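# Flip a stapler's cover open past vertical and leave it

## Task

Swing the stapler's top cover open until it is well beyond vertical, so staples could be loaded from above, and leave the stapler upright and open on the table on its own, without the robot supporting it. Then release it and move the grippers away.

## Robot and tools

Robot: two six-joint arms with parallel grippers, named left_arm and right_arm. The names are not image sides. In the shared scene frame the origin sits on the table top midway between the arms, +z is up, +x reaches out over the table, and left_arm is on the +y side. The left_arm base is at (-0.049, +0.268, 0) m with quat_wxyz (+0.999, 0, 0, -0.043). The right_arm base is at (-0.013, -0.342, 0) m with quat_wxyz (+0.996, 0, 0, -0.084). A gripper's fingers extend along its own +z axis and close along its y axis. The reported hand point lies between the finger pads, just under 1 cm behind the tips.

Tool execute_actions, argument "actions": a list holding one item or nothing.
- Empty list: no new command; returns the current state and the camera pictures.
- Motion item: {"rows": [[14 numbers], ...], "steps": n}. There is one row per control step (1/30 s each), with at most 15 rows. n runs from 4 to 15 and defaults to 15. If there are fewer rows than steps, the last row is held. Every row always carries all 14 numbers, even when one arm stays still. The order is left_arm waist, shoulder, elbow, wrist pitch, wrist yaw, wrist roll, opening, then the same seven for right_arm.
- The six joint numbers are absolute target angles in radians, in the same units Joint positions reports. They are not offsets. Stated ranges for both arms: waist -2.618 to 3.054, shoulder 0.000 to 3.142, elbow 0.000 to 3.142, wrist pitch -1.571 to 1.571, wrist yaw -1.571 to 1.571, wrist roll -2.094 to 2.094. A target more than 0.036 rad outside a range, and farther out than the joint's current angle, gets the whole call refused, and nothing is sent. A real end stop can sit up to 0.036 rad either side of the stated one. A target beyond it is clipped, and the result reports "joint sent to its limit".
- Opening is an absolute value from -1 (closed) to +1 (fully open, a 0.087 m pad gap).
- Wait item: {"steps": n}, with no rows and n up to 300. It sends nothing and returns after n steps counted from the previous result.
- Optional "pictures": true adds camera images to a motion or wait result.

Motion limits: the command sent to each joint stays within a set lead of its measured angle. The leads are 0.202 rad for the waist, 0.258 for the shoulder, 0.238 for the elbow, 0.573 for the wrist pitch, and 0.522 for wrist yaw and roll. If a step's targets would shift the gripper more than 70 mm, they are scaled back, so far moves take several calls. Friction can leave a joint up to about 0.031 rad short, so very small changes may not move it. Each result is captured 4 steps before the action finishes. Those last steps, and the arms' travel toward the last row, keep running while you compose your next reply. The arms stop pursuing that target once motion has nearly ceased or a step is HELD.

Reading results: the state line lists each gripper's position (m) and quat_wxyz in the scene frame. The printed position can be off, more so at long reach. Joint positions and Joint velocities give each arm's six joints (rad, rad/s), then the pad gap (m, m/s). grip_measured is the measured opening on the command scale. Per-gripper offsets are up to about 1 mm. "joint command not followed" means a clearance check altered or blocked the joint targets; the rest of the row still ran. HELD marks steps on which your row, or part of it, was not sent. MOTOR HOT appears from 75 °C. OVER-TEMPERATURE FAULT means an arm was stopped: at 90 °C it freezes for 10 s, and at 100 °C it goes limp and drops. Holding loads for long heats the motors.

Gripping: to hold something, command an opening about 0.02 below grip_measured, or less below it for a lighter hold. Pad force tops out around 20 N and can be lower. Closing fast can squeeze harder and even spring the fingers open. Brief external tugs on held parts or nudges to loose objects can happen.

Tool zoom_image: {"camera": "cam_left_wrist" or "cam_right_wrist", "region": [x0, y0, x1, y1]}. The region is in pixels of that camera's latest image, with the origin at the top-left and at most 504x504. Both images are 672x504. cam_left_wrist has K fx=fy=401.079, cx=335.679, cy=251.809. cam_right_wrist has fx=fy=432.326, cx=334.521, cy=252.623. Each camera frame has +z forward, +x right and +y down in the image.

Tool read_manual(section="licences") returns only licence text and does not move anything.

Tool finished_scene({"scene": current scene number}) ends and grades the scene, and cannot be reversed. A reply with no tool call ends everything.

Suggested order: look first. Steady the stapler base with one gripper if needed, and lift the cover's front edge with the other. Swing it well beyond vertical so it stays open under its own weight. Release both grippers, back off, and confirm with a look that the stapler remains open and on the table before finishing.

Avoid: pushing the stapler or anything else off the table, dropping or slamming parts, pressing hard, letting the arms collide or press on each other, and overheating motors.

Each tool is called by a JSON object that holds its "api" and its "payload", one argument or row to a line.

## Session

{"api": "execute_actions", "payload": {
  "actions": []
}}

Scene clock: 0.00 s of 4900.00 s.
left_arm: end_effector_position=(+0.3047, +0.1334, +0.1284) grip_measured=+0.988 end_effector_quat_wxyz=(+0.418, +0.726, +0.542, +0.069) | right_arm: end_effector_position=(+0.0177, -0.4489, +0.1008) grip_measured=+0.989 end_effector_quat_wxyz=(-0.106, +0.753, +0.610, -0.224)
Joint positions: left_arm=[-0.224  1.318  0.825 -0.257  0.345  1.398  0.087] | right_arm=[-0.707  1.233  0.885 -1.459  0.447  0.958  0.087]
Joint velocities: left_arm=[ 0.007  0.002  0.002  0.022 -0.007 -0.022 -0.   ] | right_arm=[ 0.002 -0.002 -0.007 -0.037  0.022  0.007  0.001]
Motor temperatures (°C, as the motors report them): left_arm=[23 20 22 21 22 19] | right_arm=[20 20 22 22 24 21]

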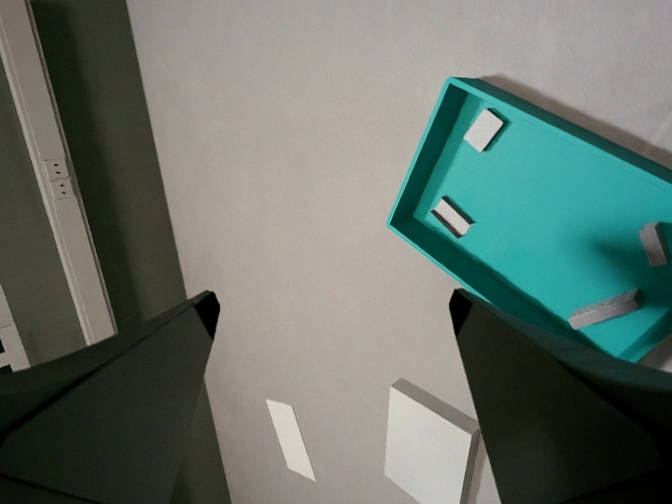

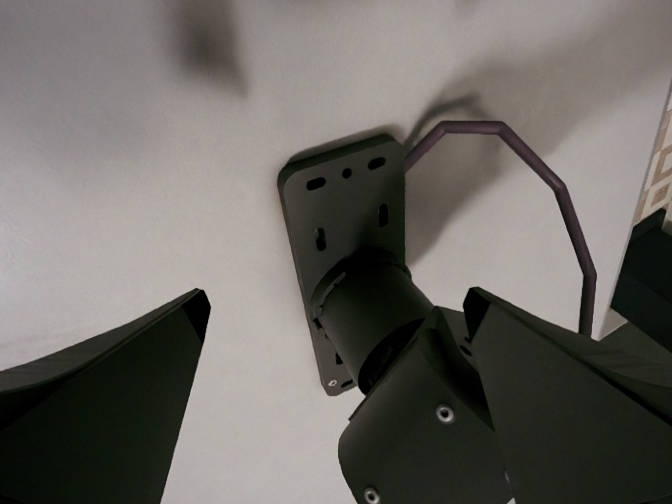

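{"api": "execute_actions", "payload": {
  "actions": [
    {"rows":[[-0.2,1.3,0.95,-0.33,0.27,1.1,1,-0.5,1.23,1.0,-1.3,0.35,0.75,1],[-0.2,1.3,0.95,-0.33,0.27,1.1,1,-0.5,1.23,1.0,-1.3,0.35,0.75,1],[-0.2,1.3,0.95,-0.33,0.27,1.1,1,-0.5,1.23,1.0,-1.3,0.35,0.75,1],[-0.2,1.3,0.95,-0.33,0.27,1.1,1,-0.5,1.23,1.0,-1.3,0.35,0.75,1],[-0.17,1.27,1.1,-0.43,0.18,0.7,1,-0.25,1.22,1.12,-1.1,0.22,0.5,1],[-0.17,1.27,1.1,-0.43,0.18,0.7,1,-0.25,1.22,1.12,-1.1,0.22,0.5,1],[-0.17,1.27,1.1,-0.43,0.18,0.7,1,-0.25,1.22,1.12,-1.1,0.22,0.5,1],[-0.17,1.27,1.1,-0.43,0.18,0.7,1,-0.25,1.22,1.12,-1.1,0.22,0.5,1],[-0.1,1.2,1.3,-0.6,0,0,1,0.3,1.2,1.3,-0.6,0,0,1]],"steps":15}
  ]
}}

{"api": "execute_actions", "payload": {
  "actions": [
    {"steps":25}
  ],
  "pictures": true
}}

Scene clock: 0.80 s of 4900.00 s.
left_arm: end_effector_position=(+0.3285, +0.1834, +0.2524) grip_measured=+0.988 end_effector_quat_wxyz=(+0.493, +0.416, +0.762, +0.052) | right_arm: end_effector_position=(+0.2041, -0.4537, +0.1597) grip_measured=+0.989 end_effector_quat_wxyz=(+0.201, +0.455, +0.861, -0.104)
Joint positions: left_arm=[-0.136  1.262  1.197 -0.474  0.148  0.693  0.087] | right_arm=[-0.22   1.233  1.158 -1.105  0.241  0.536  0.087]
Joint velocities: left_arm=[ 0.559 -0.437  1.385 -0.769 -1.004 -2.879 -0.001] | right_arm=[ 0.857  0.002  0.686  1.355 -0.564 -1.311  0.   ]
Motor temperatures (°C, as the motors report them): left_arm=[23 20 22 22 22 19] | right_arm=[20 20 22 22 24 21]
Steps of this call (steps 1 to 13: nothing new was sent; steps 14 to 24: the first 11 steps of this action). Readings (joint positions):
14: left_arm=[-0.223 1.318 0.839 -0.278 0.337 1.357] | right_arm=[-0.678 1.233 0.895 -1.456 0.441 0.932]
15: left_arm=[-0.218 1.318 0.862 -0.302 0.325 1.307] | right_arm=[-0.612 1.233 0.920 -1.437 0.424 0.896]
17: left_arm=[-0.209 1.316 0.910 -0.309 0.307 1.235] | right_arm=[-0.527 1.233 0.973 -1.381 0.397 0.844]
21: left_arm=[-0.179 1.298 1.060 -0.376 0.236 0.934] | right_arm=[-0.320 1.233 1.083 -1.238 0.313 0.666]
24: the state above

Scene clock: 1.63 s of 4900.00 s.
left_arm: end_effector_position=(+0.3049, +0.1999, +0.2957) grip_measured=+0.988 end_effector_quat_wxyz=(+0.519, +0.086, +0.849, -0.050) | right_arm: end_effector_position=(+0.3439, -0.2959, +0.2756) grip_measured=+0.989 end_effector_quat_wxyz=(+0.492, -0.050, +0.868, +0.031)
Joint positions: left_arm=[-0.102  1.188  1.305 -0.589  0.008  0.01   0.087] | right_arm=[ 0.3    1.212  1.289 -0.616  0.009  0.01   0.087]
Joint velocities: left_arm=[-0.012 -0.007  0.007 -0.051 -0.022 -0.095 -0.   ] | right_arm=[ 0.022  0.007 -0.002 -0.022 -0.037  0.037  0.   ]
Motor temperatures (°C, as the motors report them): left_arm=[23 20 22 22 22 19] | right_arm=[20 20 23 22 24 21]
Kept back: nothing.
Steps of this call (steps 1 to 4: the last 4 steps of your previous action; steps 5 to 25: the robot went on to your last target). Readings (joint positions):
1: left_arm=[-0.120 1.245 1.237 -0.492 0.117 0.594] | right_arm=[-0.188 1.233 1.181 -1.056 0.221 0.487]
2: left_arm=[-0.109 1.226 1.268 -0.499 0.091 0.495] | right_arm=[-0.152 1.233 1.202 -1.007 0.200 0.436]
4: left_arm=[-0.102 1.196 1.299 -0.507 0.058 0.320] | right_arm=[-0.070 1.233 1.237 -0.912 0.160 0.338]
8: left_arm=[-0.102 1.188 1.305 -0.544 0.028 0.134] | right_arm=[0.148 1.227 1.277 -0.749 0.091 0.173]
25: the state above

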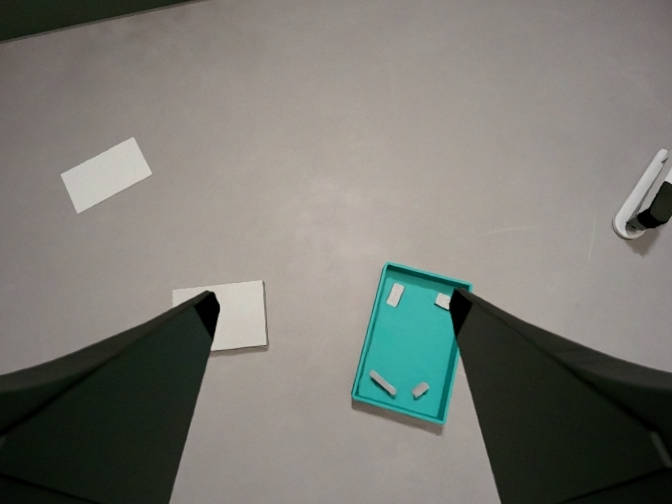

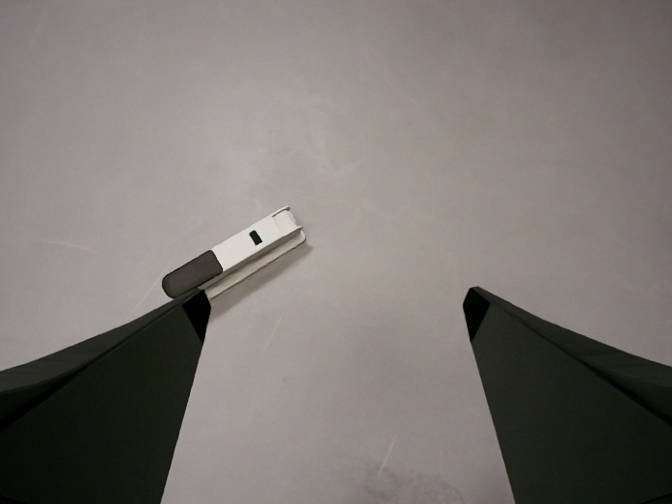

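{"api": "zoom_image", "payload": {
  "camera": "cam_right_wrist",
  "region": [140, 180, 340, 330]
}}

{"api": "zoom_image", "payload": {
  "camera": "cam_left_wrist",
  "region": [552, 130, 672, 260]
}}

Region (140, 180, 340, 330) of cam_right_wrist's 672x504 image, scaled by 2.520, with more detail than that image has; it fills the top 378 rows of this view, and the rest is white.

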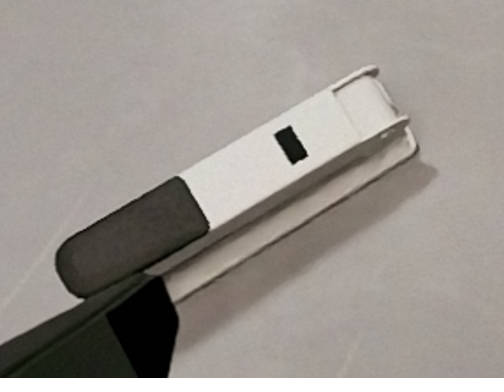

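Region (552, 130, 672, 260) of cam_left_wrist's 672x504 image, scaled by 3.877, with more detail than that image has; it fills the left 465 columns of this view, and the rest is white.

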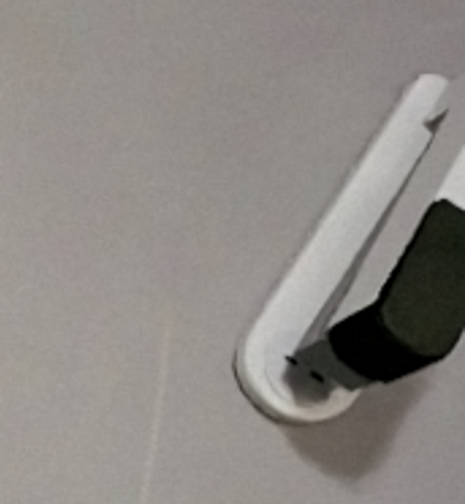

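{"api": "execute_actions", "payload": {
  "actions": [
    {"rows":[[-0.2,1.25,1.25,-0.4,0,0,1,0.3,1.28,1.3,-0.68,0,0.3,1],[-0.2,1.25,1.25,-0.4,0,0,1,0.3,1.28,1.3,-0.68,0,0.3,1],[-0.2,1.25,1.25,-0.4,0,0,1,0.3,1.28,1.3,-0.68,0,0.3,1],[-0.35,1.4,1.15,-0.1,0,0,1,0.29,1.4,1.32,-0.8,0,0.7,1],[-0.35,1.4,1.15,-0.1,0,0,1,0.29,1.4,1.32,-0.8,0,0.7,1],[-0.35,1.4,1.15,-0.1,0,0,1,0.29,1.4,1.32,-0.8,0,0.7,1],[-0.35,1.4,1.15,-0.1,0,0,1,0.29,1.4,1.32,-0.8,0,0.7,1],[-0.5,1.55,1.05,0.25,0,0,1,0.29,1.52,1.35,-0.92,0,1.1,1],[-0.5,1.55,1.05,0.25,0,0,1,0.29,1.52,1.35,-0.92,0,1.1,1],[-0.5,1.55,1.05,0.25,0,0,1,0.29,1.52,1.35,-0.92,0,1.1,1],[-0.5,1.55,1.05,0.25,0,0,1,0.29,1.52,1.35,-0.92,0,1.1,1],[-0.62,1.7,0.93,0.6,0,0,1,0.29,1.64,1.37,-1.02,0,1.5,1]],"steps":15}
  ]
}}

{"api": "execute_actions", "payload": {
  "actions": [
    {"rows":[[-0.68,1.8,0.85,0.8,0,0,1,0.29,1.72,1.39,-1.08,0,1.8,1],[-0.68,1.8,0.85,0.8,0,0,1,0.29,1.72,1.39,-1.08,0,1.8,1],[-0.68,1.8,0.85,0.8,0,0,1,0.29,1.72,1.39,-1.08,0,1.8,1],[-0.68,1.8,0.85,0.8,0,0,1,0.29,1.72,1.39,-1.08,0,1.8,1],[-0.71,1.88,0.79,0.95,0,0,1,0.286,1.79,1.4,-1.12,0,2.0,1],[-0.71,1.88,0.79,0.95,0,0,1,0.286,1.79,1.4,-1.12,0,2.0,1],[-0.71,1.88,0.79,0.95,0,0,1,0.286,1.79,1.4,-1.12,0,2.0,1],[-0.71,1.88,0.79,0.95,0,0,1,0.286,1.79,1.4,-1.12,0,2.0,1],[-0.72,1.956,0.735,1.071,0,0,1,0.286,1.842,1.41,-1.139,0,2.08,1]],"steps":15}
  ]
}}

{"api": "execute_actions", "payload": {
  "actions": [
    {"steps":15}
  ],
  "pictures": true
}}

Scene clock: 4.47 s of 4900.00 s.
left_arm: end_effector_position=(+0.3502, +0.0394, +0.2165) grip_measured=+0.988 end_effector_quat_wxyz=(+0.540, +0.215, +0.801, -0.140) | right_arm: end_effector_position=(+0.3494, -0.2649, +0.1731) grip_measured=+0.989 end_effector_quat_wxyz=(+0.264, +0.315, +0.902, +0.129)
Joint positions: left_arm=[-0.437  1.474  1.126 -0.039 -0.006  0.005  0.087] | right_arm=[ 0.3    1.501  1.337 -0.81   0.006  0.801  0.087]
Joint velocities: left_arm=[-0.955  1.15  -0.833  2.015  0.037 -0.037  0.   ] | right_arm=[-0.007  0.725 -0.007 -0.74  -0.037  1.956  0.   ]
Motor temperatures (°C, as the motors report them): left_arm=[23 20 22 23 22 19] | right_arm=[20 20 23 23 24 21]
Steps of this call (steps 1 to 30: the robot went on to your last target; steps 31 to 74: nothing new was sent; steps 75 to 85: the first 11 steps of this action). Readings (joint positions):
75: left_arm=[-0.115 1.191 1.299 -0.569 -0.000 0.006] | right_arm=[0.300 1.217 1.291 -0.619 0.007 0.048]
76: left_arm=[-0.142 1.199 1.293 -0.533 -0.003 0.005] | right_arm=[0.300 1.226 1.294 -0.623 0.007 0.097]
78: left_arm=[-0.197 1.228 1.277 -0.461 -0.005 0.005] | right_arm=[0.300 1.262 1.302 -0.647 0.007 0.220]
82: left_arm=[-0.332 1.353 1.204 -0.235 -0.006 0.005] | right_arm=[0.300 1.399 1.325 -0.732 0.007 0.539]
85: the state above

Scene clock: 4.97 s of 4900.00 s.
left_arm: end_effector_position=(+0.2998, -0.0894, +0.0677) grip_measured=+0.988 end_effector_quat_wxyz=(+0.574, +0.306, +0.720, -0.241) | right_arm: end_effector_position=(+0.3395, -0.2571, +0.0760) grip_measured=+0.989 end_effector_quat_wxyz=(+0.018, +0.782, +0.622, +0.024)
Joint positions: left_arm=[-0.711  1.916  0.776  0.913  0.004  0.004  0.087] | right_arm=[ 0.3    1.812  1.391 -1.091  0.006  1.929  0.087]
Joint velocities: left_arm=[-0.056  0.403 -0.276  1.033 -0.007 -0.022 -0.   ] | right_arm=[-0.002  0.374  0.002 -0.081 -0.037  0.916 -0.001]
Motor temperatures (°C, as the motors report them): left_arm=[23 20 22 23 22 19] | right_arm=[20 20 23 23 24 21]
Steps of this call (steps 1 to 4: the last 4 steps of your previous action; steps 5 to 15: the first 11 steps of this action). Readings (joint positions):
5: left_arm=[-0.612 1.693 0.956 0.370 -0.004 0.004] | right_arm=[0.300 1.645 1.358 -0.946 0.006 1.263]
6: left_arm=[-0.641 1.736 0.922 0.458 -0.003 0.004] | right_arm=[0.300 1.669 1.366 -0.971 0.006 1.361]
8: left_arm=[-0.681 1.797 0.872 0.555 0.003 0.004] | right_arm=[0.300 1.704 1.368 -1.002 0.006 1.517]
12: left_arm=[-0.706 1.870 0.808 0.758 0.004 0.004] | right_arm=[0.300 1.769 1.382 -1.060 0.006 1.794]
15: the state above

Scene clock: 5.47 s of 4900.00 s.
left_arm: end_effector_position=(+0.3022, -0.0935, +0.0794) grip_measured=+0.988 end_effector_quat_wxyz=(+0.607, +0.295, +0.692, -0.256) | right_arm: end_effector_position=(+0.3368, -0.2599, +0.0683) grip_measured=+0.989 end_effector_quat_wxyz=(+0.005, +0.824, +0.566, +0.002)
Joint positions: left_arm=[-0.713  1.945  0.753  1.058  0.004  0.004  0.087] | right_arm=[ 0.3    1.833  1.391 -1.121  0.006  2.069  0.087]
Joint velocities: left_arm=[ 0.017 -0.002  0.007  0.007  0.037 -0.037 -0.001] | right_arm=[ 0.002  0.007 -0.007  0.051 -0.066  0.066  0.001]
Motor temperatures (°C, as the motors report them): left_arm=[23 20 22 23 22 19] | right_arm=[20 21 23 23 24 21]
Kept back: nothing.
Steps of this call (steps 1 to 4: the last 4 steps of your previous action; steps 5 to 15: the robot went on to your last target). Readings (joint positions):
1: left_arm=[-0.712 1.928 0.767 0.941 0.004 0.004] | right_arm=[0.300 1.823 1.391 -1.096 0.006 1.958]
2: left_arm=[-0.713 1.937 0.761 0.961 0.004 0.004] | right_arm=[0.300 1.829 1.391 -1.102 0.006 1.981]
4: left_arm=[-0.713 1.944 0.753 0.990 0.004 0.004] | right_arm=[0.300 1.833 1.391 -1.110 0.006 2.015]
8: left_arm=[-0.713 1.945 0.753 1.034 0.004 0.004] | right_arm=[0.300 1.833 1.391 -1.117 0.006 2.050]
15: the state above

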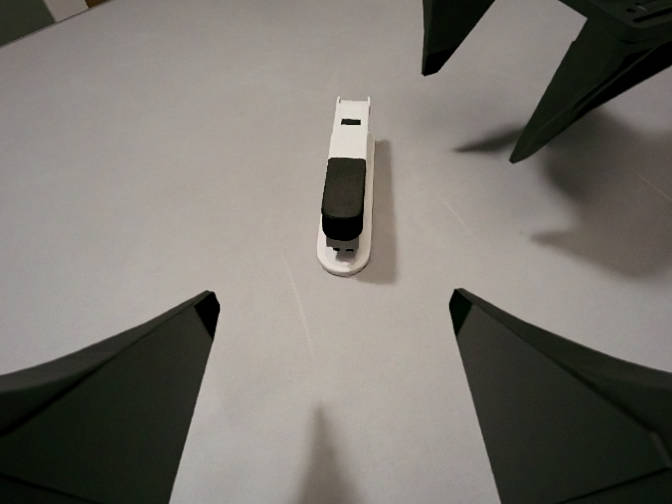

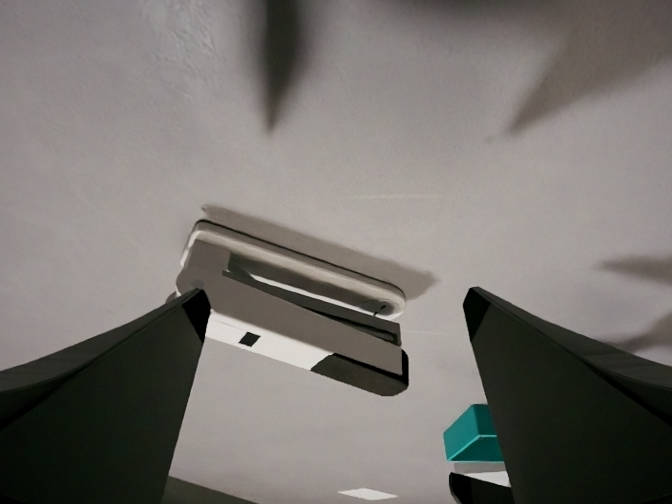

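{"api": "zoom_image", "payload": {
  "camera": "cam_right_wrist",
  "region": [150, 190, 450, 410]
}}

{"api": "zoom_image", "payload": {
  "camera": "cam_left_wrist",
  "region": [270, 80, 430, 290]
}}

Region (150, 190, 450, 410) of cam_right_wrist's 672x504 image, scaled by 1.680, with more detail than that image has; it fills the top 370 rows of this view, and the rest is white.

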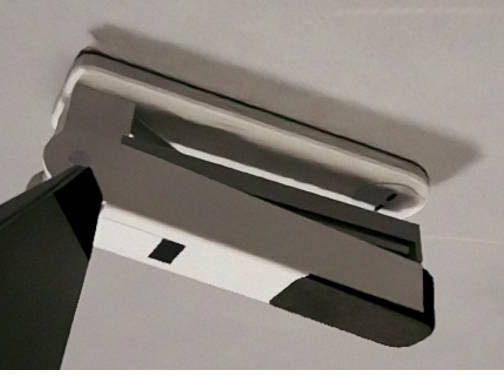

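Region (270, 80, 430, 290) of cam_left_wrist's 672x504 image, scaled by 2.400, with more detail than that image has; it fills the left 384 columns of this view, and the rest is white.

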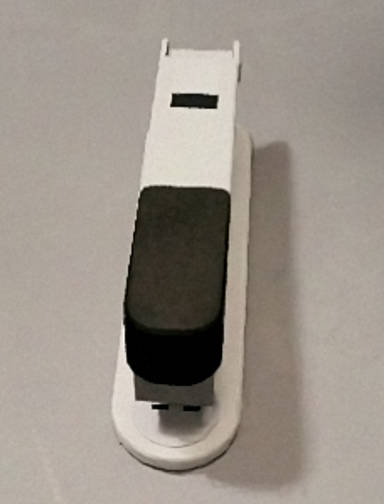

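{"api": "execute_actions", "payload": {
  "actions": [
    {"rows":[[-0.72,1.99,0.8,1.03,0,0,0.8,0.3,1.85,1.48,-1.18,0,1.9,0.8],[-0.72,1.99,0.8,1.03,0,0,0.8,0.3,1.85,1.48,-1.18,0,1.9,0.8],[-0.72,1.99,0.8,1.03,0,0,0.8,0.3,1.85,1.48,-1.18,0,1.9,0.8],[-0.72,1.99,0.8,1.03,0,0,0.8,0.3,1.85,1.48,-1.18,0,1.9,0.8],[-0.73,2.05,0.89,0.98,0,0,0.6,0.32,1.9,1.62,-1.27,0,1.7,0.6],[-0.73,2.05,0.89,0.98,0,0,0.6,0.32,1.9,1.62,-1.27,0,1.7,0.6],[-0.73,2.05,0.89,0.98,0,0,0.6,0.32,1.9,1.62,-1.27,0,1.7,0.6],[-0.73,2.05,0.89,0.98,0,0,0.6,0.32,1.9,1.62,-1.27,0,1.7,0.6],[-0.74,2.12,0.99,0.92,0,0,0.4,0.37,2.0,1.77,-1.33,0,1.5,0.4],[-0.74,2.12,0.99,0.92,0,0,0.4,0.37,2.0,1.77,-1.33,0,1.5,0.4],[-0.74,2.12,0.99,0.92,0,0,0.4,0.37,2.0,1.77,-1.33,0,1.5,0.4],[-0.74,2.12,0.99,0.92,0,0,0.4,0.37,2.0,1.77,-1.33,0,1.5,0.4],[-0.74,2.18,1.08,0.87,0,0,0.3,0.42,2.1,1.9,-1.36,0,1.3,0.3]],"steps":15}
  ]
}}

{"api": "execute_actions", "payload": {
  "actions": [
    {"rows":[[-0.74,2.18,1.08,0.87,0,0,0.3,0.42,2.1,1.9,-1.36,0,1.3,0.3],[-0.74,2.22,1.13,0.85,0,0,0.3,0.445,2.16,1.97,-1.37,0,1.2,0.3],[-0.74,2.22,1.13,0.85,0,0,0.3,0.445,2.16,1.97,-1.37,0,1.2,0.3],[-0.74,2.22,1.13,0.85,0,0,0.3,0.445,2.16,1.97,-1.37,0,1.2,0.3],[-0.74,2.22,1.13,0.85,0,0,0.3,0.445,2.16,1.97,-1.37,0,1.2,0.3],[-0.74,2.25,1.17,0.83,0,0,0.3,0.455,2.2,2.015,-1.385,0,1.13,0.3]],"steps":15}
  ]
}}

{"api": "execute_actions", "payload": {
  "actions": [
    {"steps":10}
  ],
  "pictures": true
}}

Scene clock: 8.30 s of 4900.00 s.
left_arm: end_effector_position=(+0.3251, -0.1296, +0.0656) grip_measured=+0.406 end_effector_quat_wxyz=(+0.595, +0.304, +0.698, -0.257) | right_arm: end_effector_position=(+0.3712, -0.2360, +0.1164) grip_measured=+0.406 end_effector_quat_wxyz=(+0.031, +0.684, +0.728, +0.035)
Joint positions: left_arm=[-0.729  2.084  0.946  0.978  0.004  0.004  0.062] | right_arm=[ 0.336  1.946  1.728 -1.259  0.007  1.675  0.061]
Joint velocities: left_arm=[-0.09   0.476  0.657 -0.388  0.037  0.007 -0.011] | right_arm=[ 0.408  0.584  0.916  0.037  0.007 -1.194 -0.011]
Motor temperatures (°C, as the motors report them): left_arm=[23 21 23 24 22 19] | right_arm=[20 21 24 23 24 21]
Steps of this call (steps 1 to 15: the robot went on to your last target; steps 16 to 74: nothing new was sent; steps 75 to 85: the first 11 steps of this action). Readings (joint positions):
75: left_arm=[-0.713 1.948 0.756 1.061 0.004 0.004] | right_arm=[0.300 1.836 1.402 -1.133 0.006 2.050]
76: left_arm=[-0.713 1.955 0.765 1.059 0.004 0.004] | right_arm=[0.300 1.840 1.421 -1.145 0.006 2.021]
78: left_arm=[-0.713 1.966 0.777 1.053 0.004 0.004] | right_arm=[0.300 1.841 1.453 -1.148 0.006 1.979]
82: left_arm=[-0.720 2.027 0.861 1.017 0.004 0.004] | right_arm=[0.307 1.880 1.592 -1.203 0.006 1.823]
85: the state above

Scene clock: 8.80 s of 4900.00 s.
left_arm: end_effector_position=(+0.3473, -0.1577, +0.0341) grip_measured=+0.300 end_effector_quat_wxyz=(+0.567, +0.316, +0.719, -0.247) | right_arm: end_effector_position=(+0.3761, -0.1917, +0.0913) grip_measured=+0.300 end_effector_quat_wxyz=(+0.012, +0.437, +0.899, +0.007)
Joint positions: left_arm=[-0.735  2.232  1.146  0.85   0.004  0.004  0.057] | right_arm=[ 0.446  2.186  1.995 -1.353  0.005  1.181  0.057]
Joint velocities: left_arm=[-0.007  0.012 -0.002 -0.198 -0.066 -0.081 -0.001] | right_arm=[-0.032  0.002  0.027 -0.125  0.081 -0.33   0.   ]
Motor temperatures (°C, as the motors report them): left_arm=[23 21 23 24 22 19] | right_arm=[20 21 24 23 24 21]
Steps of this call (steps 1 to 4: the last 4 steps of your previous action; steps 5 to 15: the first 11 steps of this action). Readings (joint positions):
5: left_arm=[-0.735 2.156 1.052 0.917 0.004 0.004] | right_arm=[0.405 2.068 1.876 -1.303 0.006 1.447]
6: left_arm=[-0.735 2.166 1.064 0.907 0.004 0.004] | right_arm=[0.417 2.090 1.895 -1.316 0.006 1.405]
8: left_arm=[-0.735 2.191 1.097 0.891 0.004 0.004] | right_arm=[0.433 2.131 1.937 -1.327 0.005 1.332]
12: left_arm=[-0.735 2.224 1.138 0.863 0.004 0.004] | right_arm=[0.446 2.178 1.985 -1.347 0.005 1.225]
15: the state above

Scene clock: 9.13 s of 4900.00 s.
left_arm: end_effector_position=(+0.3467, -0.1570, +0.0321) grip_measured=+0.300 end_effector_quat_wxyz=(+0.564, +0.317, +0.722, -0.245) | right_arm: end_effector_position=(+0.3725, -0.1934, +0.0922) grip_measured=+0.300 end_effector_quat_wxyz=(+0.008, +0.419, +0.908, +0.004)
Joint positions: left_arm=[-0.735  2.232  1.146  0.841  0.004  0.004  0.057] | right_arm=[ 0.446  2.186  1.999 -1.365  0.005  1.141  0.057]
Joint velocities: left_arm=[ 0.002 -0.007 -0.002 -0.066 -0.022 -0.007 -0.   ] | right_arm=[-0.012  0.002  0.017  0.051  0.007 -0.022 -0.001]
Motor temperatures (°C, as the motors report them): left_arm=[23 21 23 24 22 19] | right_arm=[20 21 24 23 24 21]
Kept back: nothing.
Steps of this call (steps 1 to 4: the last 4 steps of your previous action; steps 5 to 10: the robot went on to your last target). Readings (joint positions):
1: left_arm=[-0.735 2.232 1.146 0.847 0.004 0.004] | right_arm=[0.446 2.186 1.996 -1.356 0.005 1.172]
2: left_arm=[-0.735 2.232 1.146 0.845 0.004 0.004] | right_arm=[0.446 2.186 1.997 -1.358 0.005 1.165]
4: left_arm=[-0.735 2.232 1.146 0.843 0.004 0.004] | right_arm=[0.446 2.186 1.999 -1.361 0.005 1.155]
8: left_arm=[-0.735 2.232 1.146 0.842 0.004 0.004] | right_arm=[0.446 2.186 1.999 -1.364 0.005 1.144]
10: the state above

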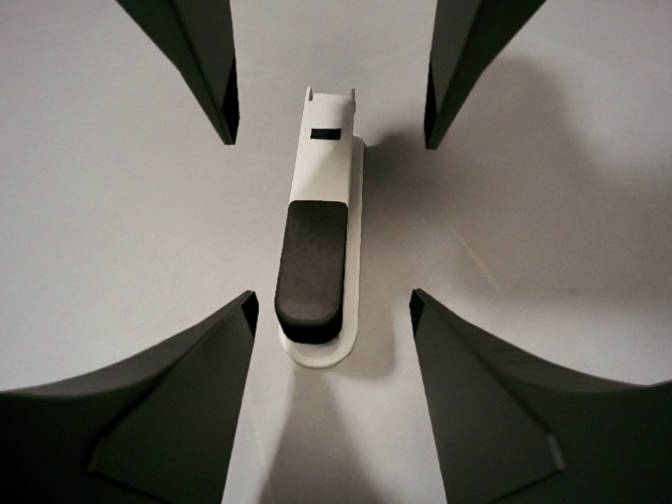

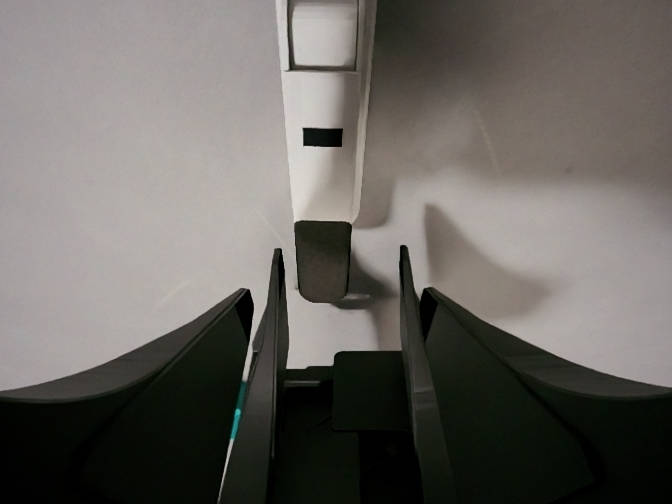

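{"api": "execute_actions", "payload": {
  "actions": [
    {"rows":[[-0.715,2.26,1.18,0.85,0,0,0.3,0.465,2.21,1.97,-1.33,0,1.16,0.2],[-0.715,2.26,1.18,0.85,0,0,0.3,0.465,2.21,1.97,-1.33,0,1.16,0.2],[-0.715,2.26,1.18,0.85,0,0,0.3,0.465,2.21,1.97,-1.33,0,1.16,0.2],[-0.715,2.26,1.18,0.85,0,0,0.3,0.465,2.21,1.97,-1.33,0,1.16,0.2],[-0.715,2.285,1.19,0.865,0,0,0.3,0.476,2.22,1.93,-1.29,0,1.17,0.1],[-0.715,2.285,1.19,0.865,0,0,0.3,0.476,2.22,1.93,-1.29,0,1.17,0.1],[-0.715,2.285,1.19,0.865,0,0,0.3,0.476,2.22,1.93,-1.29,0,1.17,0.1],[-0.715,2.285,1.19,0.865,0,0,0.3,0.476,2.22,1.93,-1.29,0,1.17,0.1],[-0.715,2.305,1.198,0.877,0,0,0.3,0.476,2.225,1.897,-1.26,0,1.175,0.0]],"steps":15}
  ]
}}

{"api": "execute_actions", "payload": {
  "actions": [
    {"steps":12}
  ],
  "pictures": true
}}

Scene clock: 10.23 s of 4900.00 s.
left_arm: end_effector_position=(+0.3575, -0.1557, +0.0221) grip_measured=+0.300 end_effector_quat_wxyz=(+0.567, +0.311, +0.723, -0.242) | right_arm: end_effector_position=(+0.3665, -0.1857, +0.0664) grip_measured=+0.003 end_effector_quat_wxyz=(-0.003, +0.418, +0.908, -0.006)
Joint positions: left_arm=[-0.72   2.279  1.175  0.862  0.004  0.004  0.057] | right_arm=[ 0.468  2.205  1.924 -1.303  0.005  1.162  0.044]
Joint velocities: left_arm=[ 0.007  0.154  0.022 -0.066 -0.007  0.007 -0.   ] | right_arm=[-0.002  0.115 -0.232  0.125 -0.051  0.066 -0.005]
Motor temperatures (°C, as the motors report them): left_arm=[23 22 23 25 22 19] | right_arm=[20 22 24 23 24 21]
Steps of this call (steps 1 to 22: the robot went on to your last target; steps 23 to 33: the first 11 steps of this action). Readings (joint positions):
23: left_arm=[-0.733 2.232 1.146 0.840 0.004 0.004] | right_arm=[0.447 2.186 1.997 -1.364 0.005 1.139]
24: left_arm=[-0.732 2.232 1.146 0.841 0.004 0.004] | right_arm=[0.448 2.186 1.995 -1.361 0.005 1.142]
26: left_arm=[-0.726 2.232 1.146 0.841 0.004 0.004] | right_arm=[0.451 2.186 1.990 -1.355 0.005 1.146]
30: left_arm=[-0.720 2.259 1.168 0.854 0.004 0.004] | right_arm=[0.463 2.195 1.957 -1.327 0.005 1.156]
33: the state above

Scene clock: 10.63 s of 4900.00 s.
left_arm: end_effector_position=(+0.3571, -0.1554, +0.0171) grip_measured=+0.300 end_effector_quat_wxyz=(+0.565, +0.312, +0.725, -0.241) | right_arm: end_effector_position=(+0.3687, -0.1849, +0.0592) grip_measured=+0.000 end_effector_quat_wxyz=(-0.003, +0.421, +0.907, -0.006)
Joint positions: left_arm=[-0.72   2.29   1.175  0.867  0.004  0.004  0.057] | right_arm=[ 0.468  2.215  1.911 -1.279  0.005  1.168  0.044]
Joint velocities: left_arm=[-0.002 -0.012  0.017 -0.007  0.081 -0.022  0.001] | right_arm=[ 0.002 -0.002 -0.022 -0.051  0.007 -0.037  0.   ]
Motor temperatures (°C, as the motors report them): left_arm=[23 22 23 25 22 19] | right_arm=[20 22 24 23 24 21]
Kept back: nothing.
Steps of this call (steps 1 to 4: the last 4 steps of your previous action; steps 5 to 12: the robot went on to your last target). Readings (joint positions):
1: left_arm=[-0.720 2.283 1.175 0.863 0.004 0.004] | right_arm=[0.468 2.209 1.918 -1.299 0.005 1.163]
2: left_arm=[-0.720 2.287 1.175 0.863 0.004 0.004] | right_arm=[0.468 2.212 1.914 -1.296 0.005 1.164]
4: left_arm=[-0.720 2.290 1.175 0.863 0.004 0.004] | right_arm=[0.468 2.215 1.911 -1.290 0.005 1.166]
8: left_arm=[-0.720 2.290 1.175 0.866 0.004 0.004] | right_arm=[0.468 2.215 1.911 -1.282 0.005 1.168]
12: the state above

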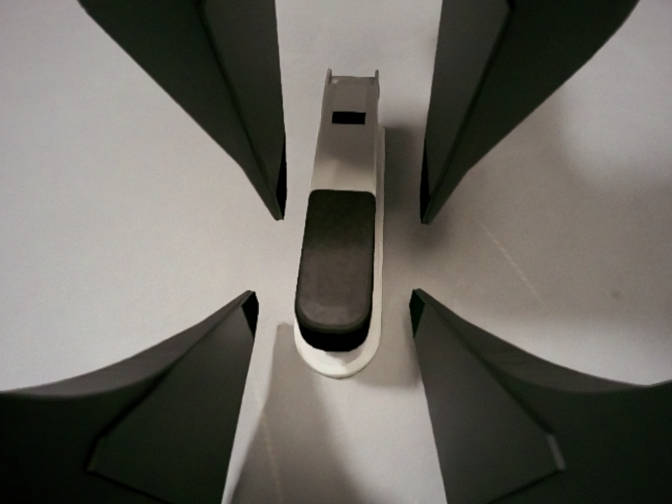

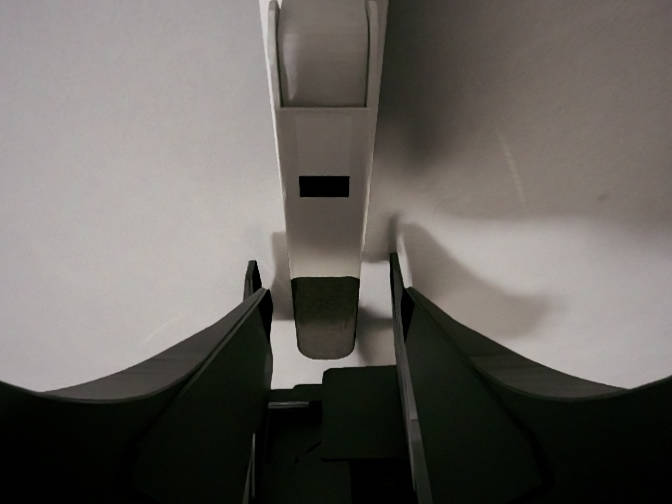

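{"api": "execute_actions", "payload": {
  "actions": [
    {"rows":[[-0.715,2.315,1.198,0.885,0,0,0.2,0.476,2.225,1.897,-1.26,0,1.175,0.0],[-0.715,2.318,1.198,0.888,0,0,0.1,0.476,2.225,1.897,-1.26,0,1.175,0.0],[-0.715,2.318,1.198,0.888,0,0,0.05,0.476,2.225,1.897,-1.26,0,1.175,0.0],[-0.715,2.318,1.198,0.888,0,0,0.0,0.476,2.225,1.897,-1.26,0,1.175,0.0],[-0.715,2.318,1.198,0.888,0,0,-0.05,0.476,2.225,1.897,-1.26,0,1.175,0.0],[-0.715,2.318,1.198,0.888,0,0,-0.1,0.476,2.225,1.897,-1.26,0,1.175,0.0],[-0.715,2.318,1.198,0.888,0,0,-0.14,0.476,2.225,1.897,-1.26,0,1.175,0.0],[-0.715,2.318,1.198,0.888,0,0,-0.18,0.476,2.225,1.897,-1.26,0,1.175,0.0],[-0.715,2.318,1.198,0.888,0,0,-0.21,0.476,2.225,1.897,-1.26,0,1.175,0.0],[-0.715,2.318,1.198,0.888,0,0,-0.24,0.476,2.225,1.897,-1.26,0,1.175,0.0],[-0.715,2.318,1.198,0.888,0,0,-0.26,0.476,2.225,1.897,-1.26,0,1.175,0.0],[-0.715,2.318,1.198,0.888,0,0,-0.28,0.476,2.225,1.897,-1.26,0,1.175,0.0],[-0.715,2.318,1.198,0.888,0,0,-0.3,0.476,2.225,1.897,-1.26,0,1.175,0.0],[-0.715,2.318,1.198,0.888,0,0,-0.32,0.476,2.225,1.897,-1.26,0,1.175,0.0],[-0.715,2.318,1.198,0.888,0,0,-0.34,0.476,2.225,1.897,-1.26,0,1.175,0.0]],"steps":15}
  ]
}}

{"api": "execute_actions", "payload": {
  "actions": [
    {"steps":10}
  ],
  "pictures": true
}}

Scene clock: 12.60 s of 4900.00 s.
left_arm: end_effector_position=(+0.3572, -0.1555, +0.0143) grip_measured=-0.248 end_effector_quat_wxyz=(+0.566, +0.312, +0.724, -0.241) | right_arm: end_effector_position=(+0.3692, -0.1848, +0.0591) grip_measured=+0.000 end_effector_quat_wxyz=(-0.002, +0.421, +0.907, -0.005)
Joint positions: left_arm=[-0.72   2.299  1.175  0.878  0.004  0.004  0.033] | right_arm=[ 0.468  2.215  1.911 -1.277  0.005  1.168  0.044]
Joint velocities: left_arm=[-0.012 -0.002 -0.012 -0.022  0.037  0.007 -0.021] | right_arm=[-0.007 -0.007  0.002 -0.037 -0.037 -0.051 -0.001]
Motor temperatures (°C, as the motors report them): left_arm=[23 23 24 25 22 19] | right_arm=[20 23 24 23 24 21]
Steps of this call (steps 1 to 30: the robot went on to your last target; steps 31 to 48: nothing new was sent; steps 49 to 59: the first 11 steps of this action). Readings (joint positions):
49: left_arm=[-0.720 2.290 1.175 0.869 0.004 0.004] | right_arm=[0.468 2.215 1.911 -1.277 0.005 1.168]
50: left_arm=[-0.720 2.291 1.175 0.872 0.004 0.004] | right_arm=[0.468 2.215 1.911 -1.277 0.005 1.168]
52: left_arm=[-0.720 2.293 1.175 0.877 0.004 0.004] | right_arm=[0.468 2.215 1.911 -1.277 0.005 1.168]
56: left_arm=[-0.720 2.298 1.175 0.878 0.004 0.004] | right_arm=[0.468 2.215 1.911 -1.277 0.005 1.168]
59: the state above

Scene clock: 12.93 s of 4900.00 s.
left_arm: end_effector_position=(+0.3573, -0.1556, +0.0147) grip_measured=-0.340 end_effector_quat_wxyz=(+0.566, +0.311, +0.724, -0.241) | right_arm: end_effector_position=(+0.3692, -0.1848, +0.0591) grip_measured=+0.000 end_effector_quat_wxyz=(-0.002, +0.421, +0.907, -0.005)
Joint positions: left_arm=[-0.72   2.299  1.175  0.88   0.004  0.004  0.029] | right_arm=[ 0.468  2.215  1.911 -1.277  0.005  1.168  0.044]
Joint velocities: left_arm=[ 0.012 -0.002 -0.002 -0.081  0.051  0.037 -0.001] | right_arm=[-0.007  0.007 -0.022 -0.066  0.037 -0.022  0.   ]
Motor temperatures (°C, as the motors report them): left_arm=[23 23 24 25 22 19] | right_arm=[20 23 24 23 24 21]
Kept back: nothing.
Steps of this call (steps 1 to 4: the last 4 steps of your previous action; steps 5 to 10: the robot went on to your last target). Readings (joint positions):
1: left_arm=[-0.720 2.299 1.175 0.879 0.004 0.004] | right_arm=[0.468 2.215 1.911 -1.277 0.005 1.168]
2: left_arm=[-0.720 2.299 1.175 0.879 0.004 0.004] | right_arm=[0.468 2.215 1.911 -1.277 0.005 1.168]
4: left_arm=[-0.720 2.299 1.175 0.879 0.004 0.004] | right_arm=[0.468 2.215 1.911 -1.277 0.005 1.168]
8: left_arm=[-0.720 2.299 1.175 0.880 0.004 0.004] | right_arm=[0.468 2.215 1.911 -1.277 0.005 1.168]
10: the state above

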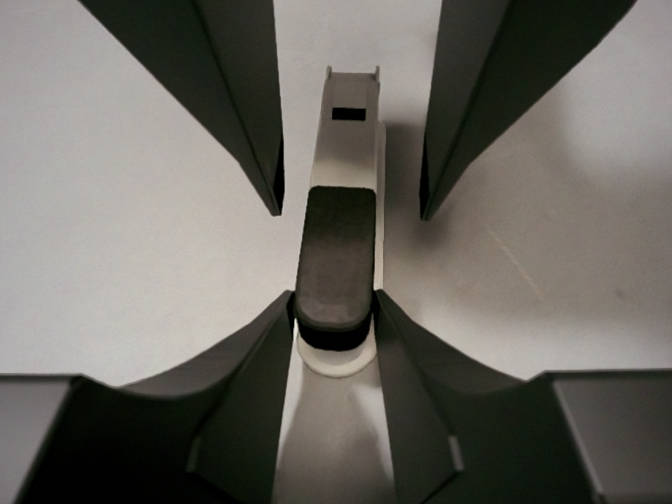

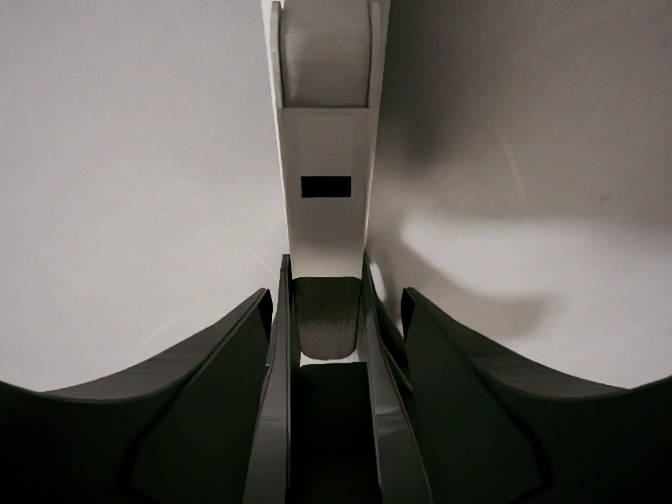

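{"api": "execute_actions", "payload": {
  "actions": [
    {"rows":[[-0.715,2.318,1.198,0.888,0,0,-0.2,0.476,2.225,1.897,-1.26,0,1.175,0.0],[-0.715,2.318,1.198,0.888,0,0,-0.05,0.476,2.225,1.897,-1.26,0,1.175,0.0],[-0.715,2.318,1.198,0.888,0,0,0.0,0.476,2.225,1.897,-1.26,0,1.175,0.0],[-0.715,2.318,1.198,0.888,0,0,0.0,0.476,2.225,1.897,-1.26,0,1.175,0.0],[-0.715,2.325,1.198,0.895,0,0,0.0,0.476,2.225,1.897,-1.26,0,1.175,0.0],[-0.715,2.332,1.198,0.902,0,0,0.0,0.476,2.225,1.897,-1.26,0,1.175,0.0],[-0.715,2.339,1.198,0.909,0,0,0.0,0.476,2.225,1.897,-1.26,0,1.175,0.0],[-0.715,2.346,1.198,0.915,0,0,0.0,0.476,2.225,1.897,-1.26,0,1.175,0.0]],"steps":15}
  ]
}}

{"api": "execute_actions", "payload": {
  "actions": [
    {"rows":[[-0.715,2.346,1.198,0.915,0,0,-0.05,0.476,2.225,1.897,-1.26,0,1.175,0.0],[-0.715,2.346,1.198,0.915,0,0,-0.1,0.476,2.225,1.897,-1.26,0,1.175,0.0],[-0.715,2.346,1.198,0.915,0,0,-0.14,0.476,2.225,1.897,-1.26,0,1.175,0.0],[-0.715,2.346,1.198,0.915,0,0,-0.17,0.476,2.225,1.897,-1.26,0,1.175,0.0],[-0.715,2.346,1.198,0.915,0,0,-0.2,0.476,2.225,1.897,-1.26,0,1.175,0.0],[-0.715,2.346,1.198,0.915,0,0,-0.22,0.476,2.225,1.897,-1.26,0,1.175,0.0],[-0.715,2.346,1.198,0.915,0,0,-0.24,0.476,2.225,1.897,-1.26,0,1.175,0.0],[-0.715,2.346,1.198,0.915,0,0,-0.26,0.476,2.225,1.897,-1.26,0,1.175,0.0],[-0.715,2.346,1.198,0.915,0,0,-0.28,0.476,2.225,1.897,-1.26,0,1.175,0.0],[-0.715,2.346,1.198,0.915,0,0,-0.3,0.476,2.225,1.897,-1.26,0,1.175,0.0],[-0.715,2.346,1.198,0.915,0,0,-0.32,0.476,2.225,1.897,-1.26,0,1.175,0.0]],"steps":15}
  ]
}}

{"api": "execute_actions", "payload": {
  "actions": [
    {"steps":8}
  ],
  "pictures": true
}}

Scene clock: 13.87 s of 4900.00 s.
left_arm: end_effector_position=(+0.3571, -0.1553, +0.0057) grip_measured=+0.000 end_effector_quat_wxyz=(+0.565, +0.312, +0.725, -0.241) | right_arm: end_effector_position=(+0.3692, -0.1848, +0.0591) grip_measured=+0.000 end_effector_quat_wxyz=(-0.002, +0.421, +0.907, -0.005)
Joint positions: left_arm=[-0.72   2.324  1.175  0.901  0.004  0.004  0.044] | right_arm=[ 0.468  2.215  1.911 -1.277  0.005  1.168  0.044]
Joint velocities: left_arm=[-0.007  0.12  -0.027 -0.051  0.022  0.007 -0.   ] | right_arm=[ 0.007  0.002  0.027 -0.066  0.037  0.022  0.001]
Motor temperatures (°C, as the motors report them): left_arm=[23 24 24 26 22 19] | right_arm=[20 23 24 23 24 21]
Steps of this call (steps 1 to 15: the robot went on to your last target; steps 16 to 17: nothing new was sent; steps 18 to 28: the first 11 steps of this action). Readings (joint positions):
18: left_arm=[-0.720 2.299 1.175 0.880 0.004 0.004] | right_arm=[0.468 2.215 1.911 -1.277 0.005 1.168]
19: left_arm=[-0.720 2.299 1.175 0.880 0.004 0.004] | right_arm=[0.468 2.215 1.911 -1.277 0.005 1.168]
21: left_arm=[-0.720 2.299 1.175 0.880 0.004 0.004] | right_arm=[0.468 2.215 1.911 -1.277 0.005 1.168]
25: left_arm=[-0.720 2.308 1.175 0.895 0.004 0.004] | right_arm=[0.468 2.215 1.911 -1.277 0.005 1.168]
28: the state above

Scene clock: 14.37 s of 4900.00 s.
left_arm: end_effector_position=(+0.3565, -0.1554, +0.0025) grip_measured=-0.241 end_effector_quat_wxyz=(+0.564, +0.313, +0.725, -0.241) | right_arm: end_effector_position=(+0.3692, -0.1848, +0.0591) grip_measured=+0.000 end_effector_quat_wxyz=(-0.002, +0.421, +0.907, -0.005)
Joint positions: left_arm=[-0.72   2.331  1.175  0.905  0.006  0.004  0.033] | right_arm=[ 0.468  2.215  1.911 -1.277  0.005  1.168  0.044]
Joint velocities: left_arm=[ 0.012  0.012  0.012  0.007  0.007 -0.022 -0.   ] | right_arm=[-0.002  0.002  0.002  0.022 -0.007 -0.007 -0.001]
Motor temperatures (°C, as the motors report them): left_arm=[23 24 24 26 22 19] | right_arm=[20 23 24 23 24 21]
Steps of this call (steps 1 to 4: the last 4 steps of your previous action; steps 5 to 15: the first 11 steps of this action). Readings (joint positions):
5: left_arm=[-0.720 2.331 1.175 0.903 0.004 0.004] | right_arm=[0.468 2.215 1.911 -1.277 0.005 1.168]
6: left_arm=[-0.720 2.331 1.175 0.904 0.004 0.004] | right_arm=[0.468 2.215 1.911 -1.277 0.005 1.168]
8: left_arm=[-0.720 2.331 1.175 0.905 0.004 0.004] | right_arm=[0.468 2.215 1.911 -1.277 0.005 1.168]
12: left_arm=[-0.720 2.331 1.175 0.905 0.006 0.004] | right_arm=[0.468 2.215 1.911 -1.277 0.005 1.168]
15: the state above

Scene clock: 14.63 s of 4900.00 s.
left_arm: end_effector_position=(+0.3565, -0.1554, +0.0025) grip_measured=-0.241 end_effector_quat_wxyz=(+0.564, +0.313, +0.725, -0.241) | right_arm: end_effector_position=(+0.3692, -0.1848, +0.0591) grip_measured=+0.000 end_effector_quat_wxyz=(-0.002, +0.421, +0.907, -0.005)
Joint positions: left_arm=[-0.72   2.331  1.175  0.905  0.006  0.004  0.033] | right_arm=[ 0.468  2.215  1.911 -1.277  0.005  1.168  0.044]
Joint velocities: left_arm=[-0.012  0.012  0.007 -0.081  0.022 -0.037 -0.001] | right_arm=[ 0.007  0.012  0.022  0.037 -0.066 -0.007 -0.   ]
Motor temperatures (°C, as the motors report them): left_arm=[23 24 24 26 22 19] | right_arm=[20 23 24 23 24 21]
Kept back: nothing.
Steps of this call (steps 1 to 4: the last 4 steps of your previous action; steps 5 to 8: the robot went on to your last target). Readings (joint positions):
1: left_arm=[-0.720 2.331 1.175 0.905 0.006 0.004] | right_arm=[0.468 2.215 1.911 -1.277 0.005 1.168]
2: left_arm=[-0.720 2.331 1.175 0.905 0.006 0.004] | right_arm=[0.468 2.215 1.911 -1.277 0.005 1.168]
4: left_arm=[-0.720 2.331 1.175 0.905 0.006 0.004] | right_arm=[0.468 2.215 1.911 -1.277 0.005 1.168]
8: the state above

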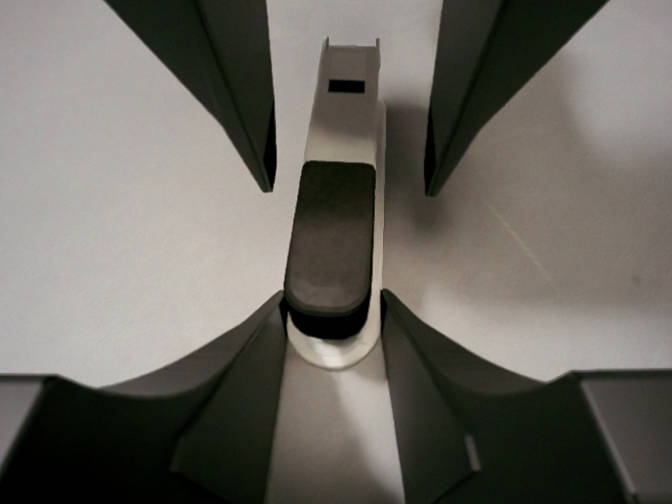

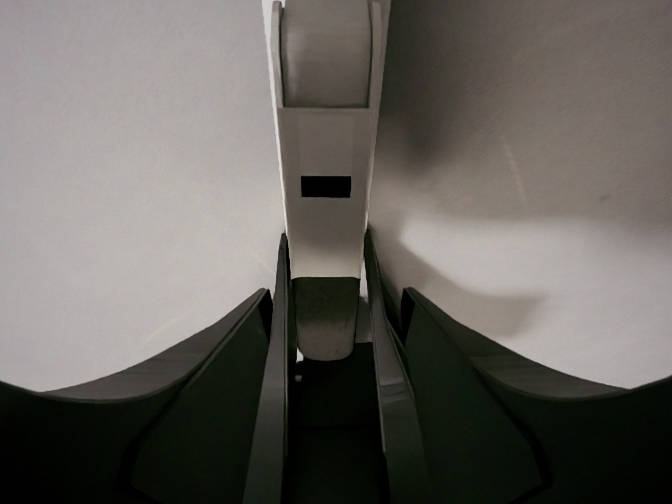

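{"api": "execute_actions", "payload": {
  "actions": [
    {"rows":[[-0.715,2.346,1.198,0.915,0,0,-0.27,0.48,2.232,1.89,-1.24,0,1.175,-0.1],[-0.715,2.346,1.198,0.915,0,0,-0.27,0.48,2.235,1.885,-1.23,0,1.175,-0.15],[-0.715,2.346,1.198,0.915,0,0,-0.27,0.48,2.237,1.88,-1.225,0,1.175,-0.2],[-0.715,2.346,1.198,0.915,0,0,-0.27,0.48,2.237,1.875,-1.22,0,1.175,-0.2],[-0.715,2.346,1.198,0.915,0,0,-0.27,0.48,2.237,1.87,-1.21,0,1.175,-0.2],[-0.715,2.346,1.198,0.915,0,0,-0.27,0.48,2.237,1.864,-1.205,0,1.175,-0.2],[-0.715,2.346,1.198,0.915,0,0,-0.27,0.48,2.237,1.858,-1.2,0,1.175,-0.2]],"steps":15}
  ]
}}

{"api": "execute_actions", "payload": {
  "actions": [
    {"steps":8}
  ],
  "pictures": true
}}

Scene clock: 15.57 s of 4900.00 s.
left_arm: end_effector_position=(+0.3565, -0.1554, +0.0025) grip_measured=-0.241 end_effector_quat_wxyz=(+0.564, +0.313, +0.725, -0.241) | right_arm: end_effector_position=(+0.3718, -0.1840, +0.0487) grip_measured=-0.200 end_effector_quat_wxyz=(+0.002, +0.421, +0.907, -0.001)
Joint positions: left_arm=[-0.72   2.331  1.175  0.905  0.006  0.004  0.033] | right_arm=[ 0.468  2.219  1.876 -1.228  0.005  1.169  0.035]
Joint velocities: left_arm=[-0.002  0.002 -0.007 -0.037  0.022 -0.007 -0.001] | right_arm=[-0.012  0.037  0.007  0.037 -0.022 -0.051 -0.001]
Motor temperatures (°C, as the motors report them): left_arm=[23 24 24 26 22 19] | right_arm=[20 24 24 23 24 21]
Steps of this call (steps 1 to 15: the robot went on to your last target; steps 16 to 17: nothing new was sent; steps 18 to 28: the first 11 steps of this action). Readings (joint positions):
18: left_arm=[-0.720 2.331 1.175 0.905 0.006 0.004] | right_arm=[0.468 2.215 1.911 -1.275 0.005 1.169]
19: left_arm=[-0.720 2.331 1.175 0.905 0.006 0.004] | right_arm=[0.468 2.215 1.910 -1.271 0.005 1.169]
21: left_arm=[-0.720 2.331 1.175 0.905 0.006 0.004] | right_arm=[0.468 2.215 1.905 -1.258 0.005 1.169]
25: left_arm=[-0.720 2.331 1.175 0.905 0.006 0.004] | right_arm=[0.468 2.215 1.883 -1.235 0.005 1.169]
28: the state above

Scene clock: 15.83 s of 4900.00 s.
left_arm: end_effector_position=(+0.3565, -0.1554, +0.0025) grip_measured=-0.241 end_effector_quat_wxyz=(+0.564, +0.313, +0.725, -0.241) | right_arm: end_effector_position=(+0.3736, -0.1834, +0.0477) grip_measured=-0.200 end_effector_quat_wxyz=(+0.004, +0.421, +0.907, +0.001)
Joint positions: left_arm=[-0.72   2.331  1.175  0.905  0.006  0.004  0.033] | right_arm=[ 0.468  2.22   1.876 -1.219  0.005  1.169  0.035]
Joint velocities: left_arm=[ 0.007 -0.002 -0.017 -0.066 -0.037  0.022  0.   ] | right_arm=[-0.012 -0.007 -0.017  0.022 -0.081  0.066 -0.001]
Motor temperatures (°C, as the motors report them): left_arm=[23 24 24 26 22 19] | right_arm=[20 24 24 23 24 21]
Kept back: nothing.
Steps of this call (steps 1 to 4: the last 4 steps of your previous action; steps 5 to 8: the robot went on to your last target). Readings (joint positions):
1: left_arm=[-0.720 2.331 1.175 0.905 0.006 0.004] | right_arm=[0.468 2.219 1.876 -1.226 0.005 1.169]
2: left_arm=[-0.720 2.331 1.175 0.905 0.006 0.004] | right_arm=[0.468 2.220 1.876 -1.224 0.005 1.169]
4: left_arm=[-0.720 2.331 1.175 0.905 0.006 0.004] | right_arm=[0.468 2.220 1.876 -1.222 0.005 1.169]
8: the state above

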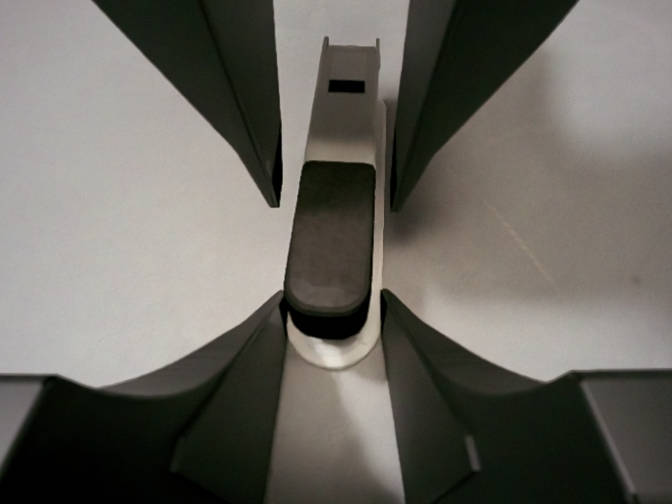

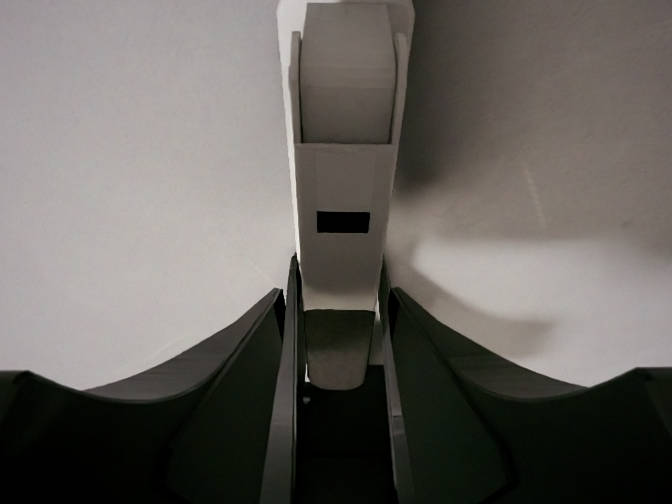

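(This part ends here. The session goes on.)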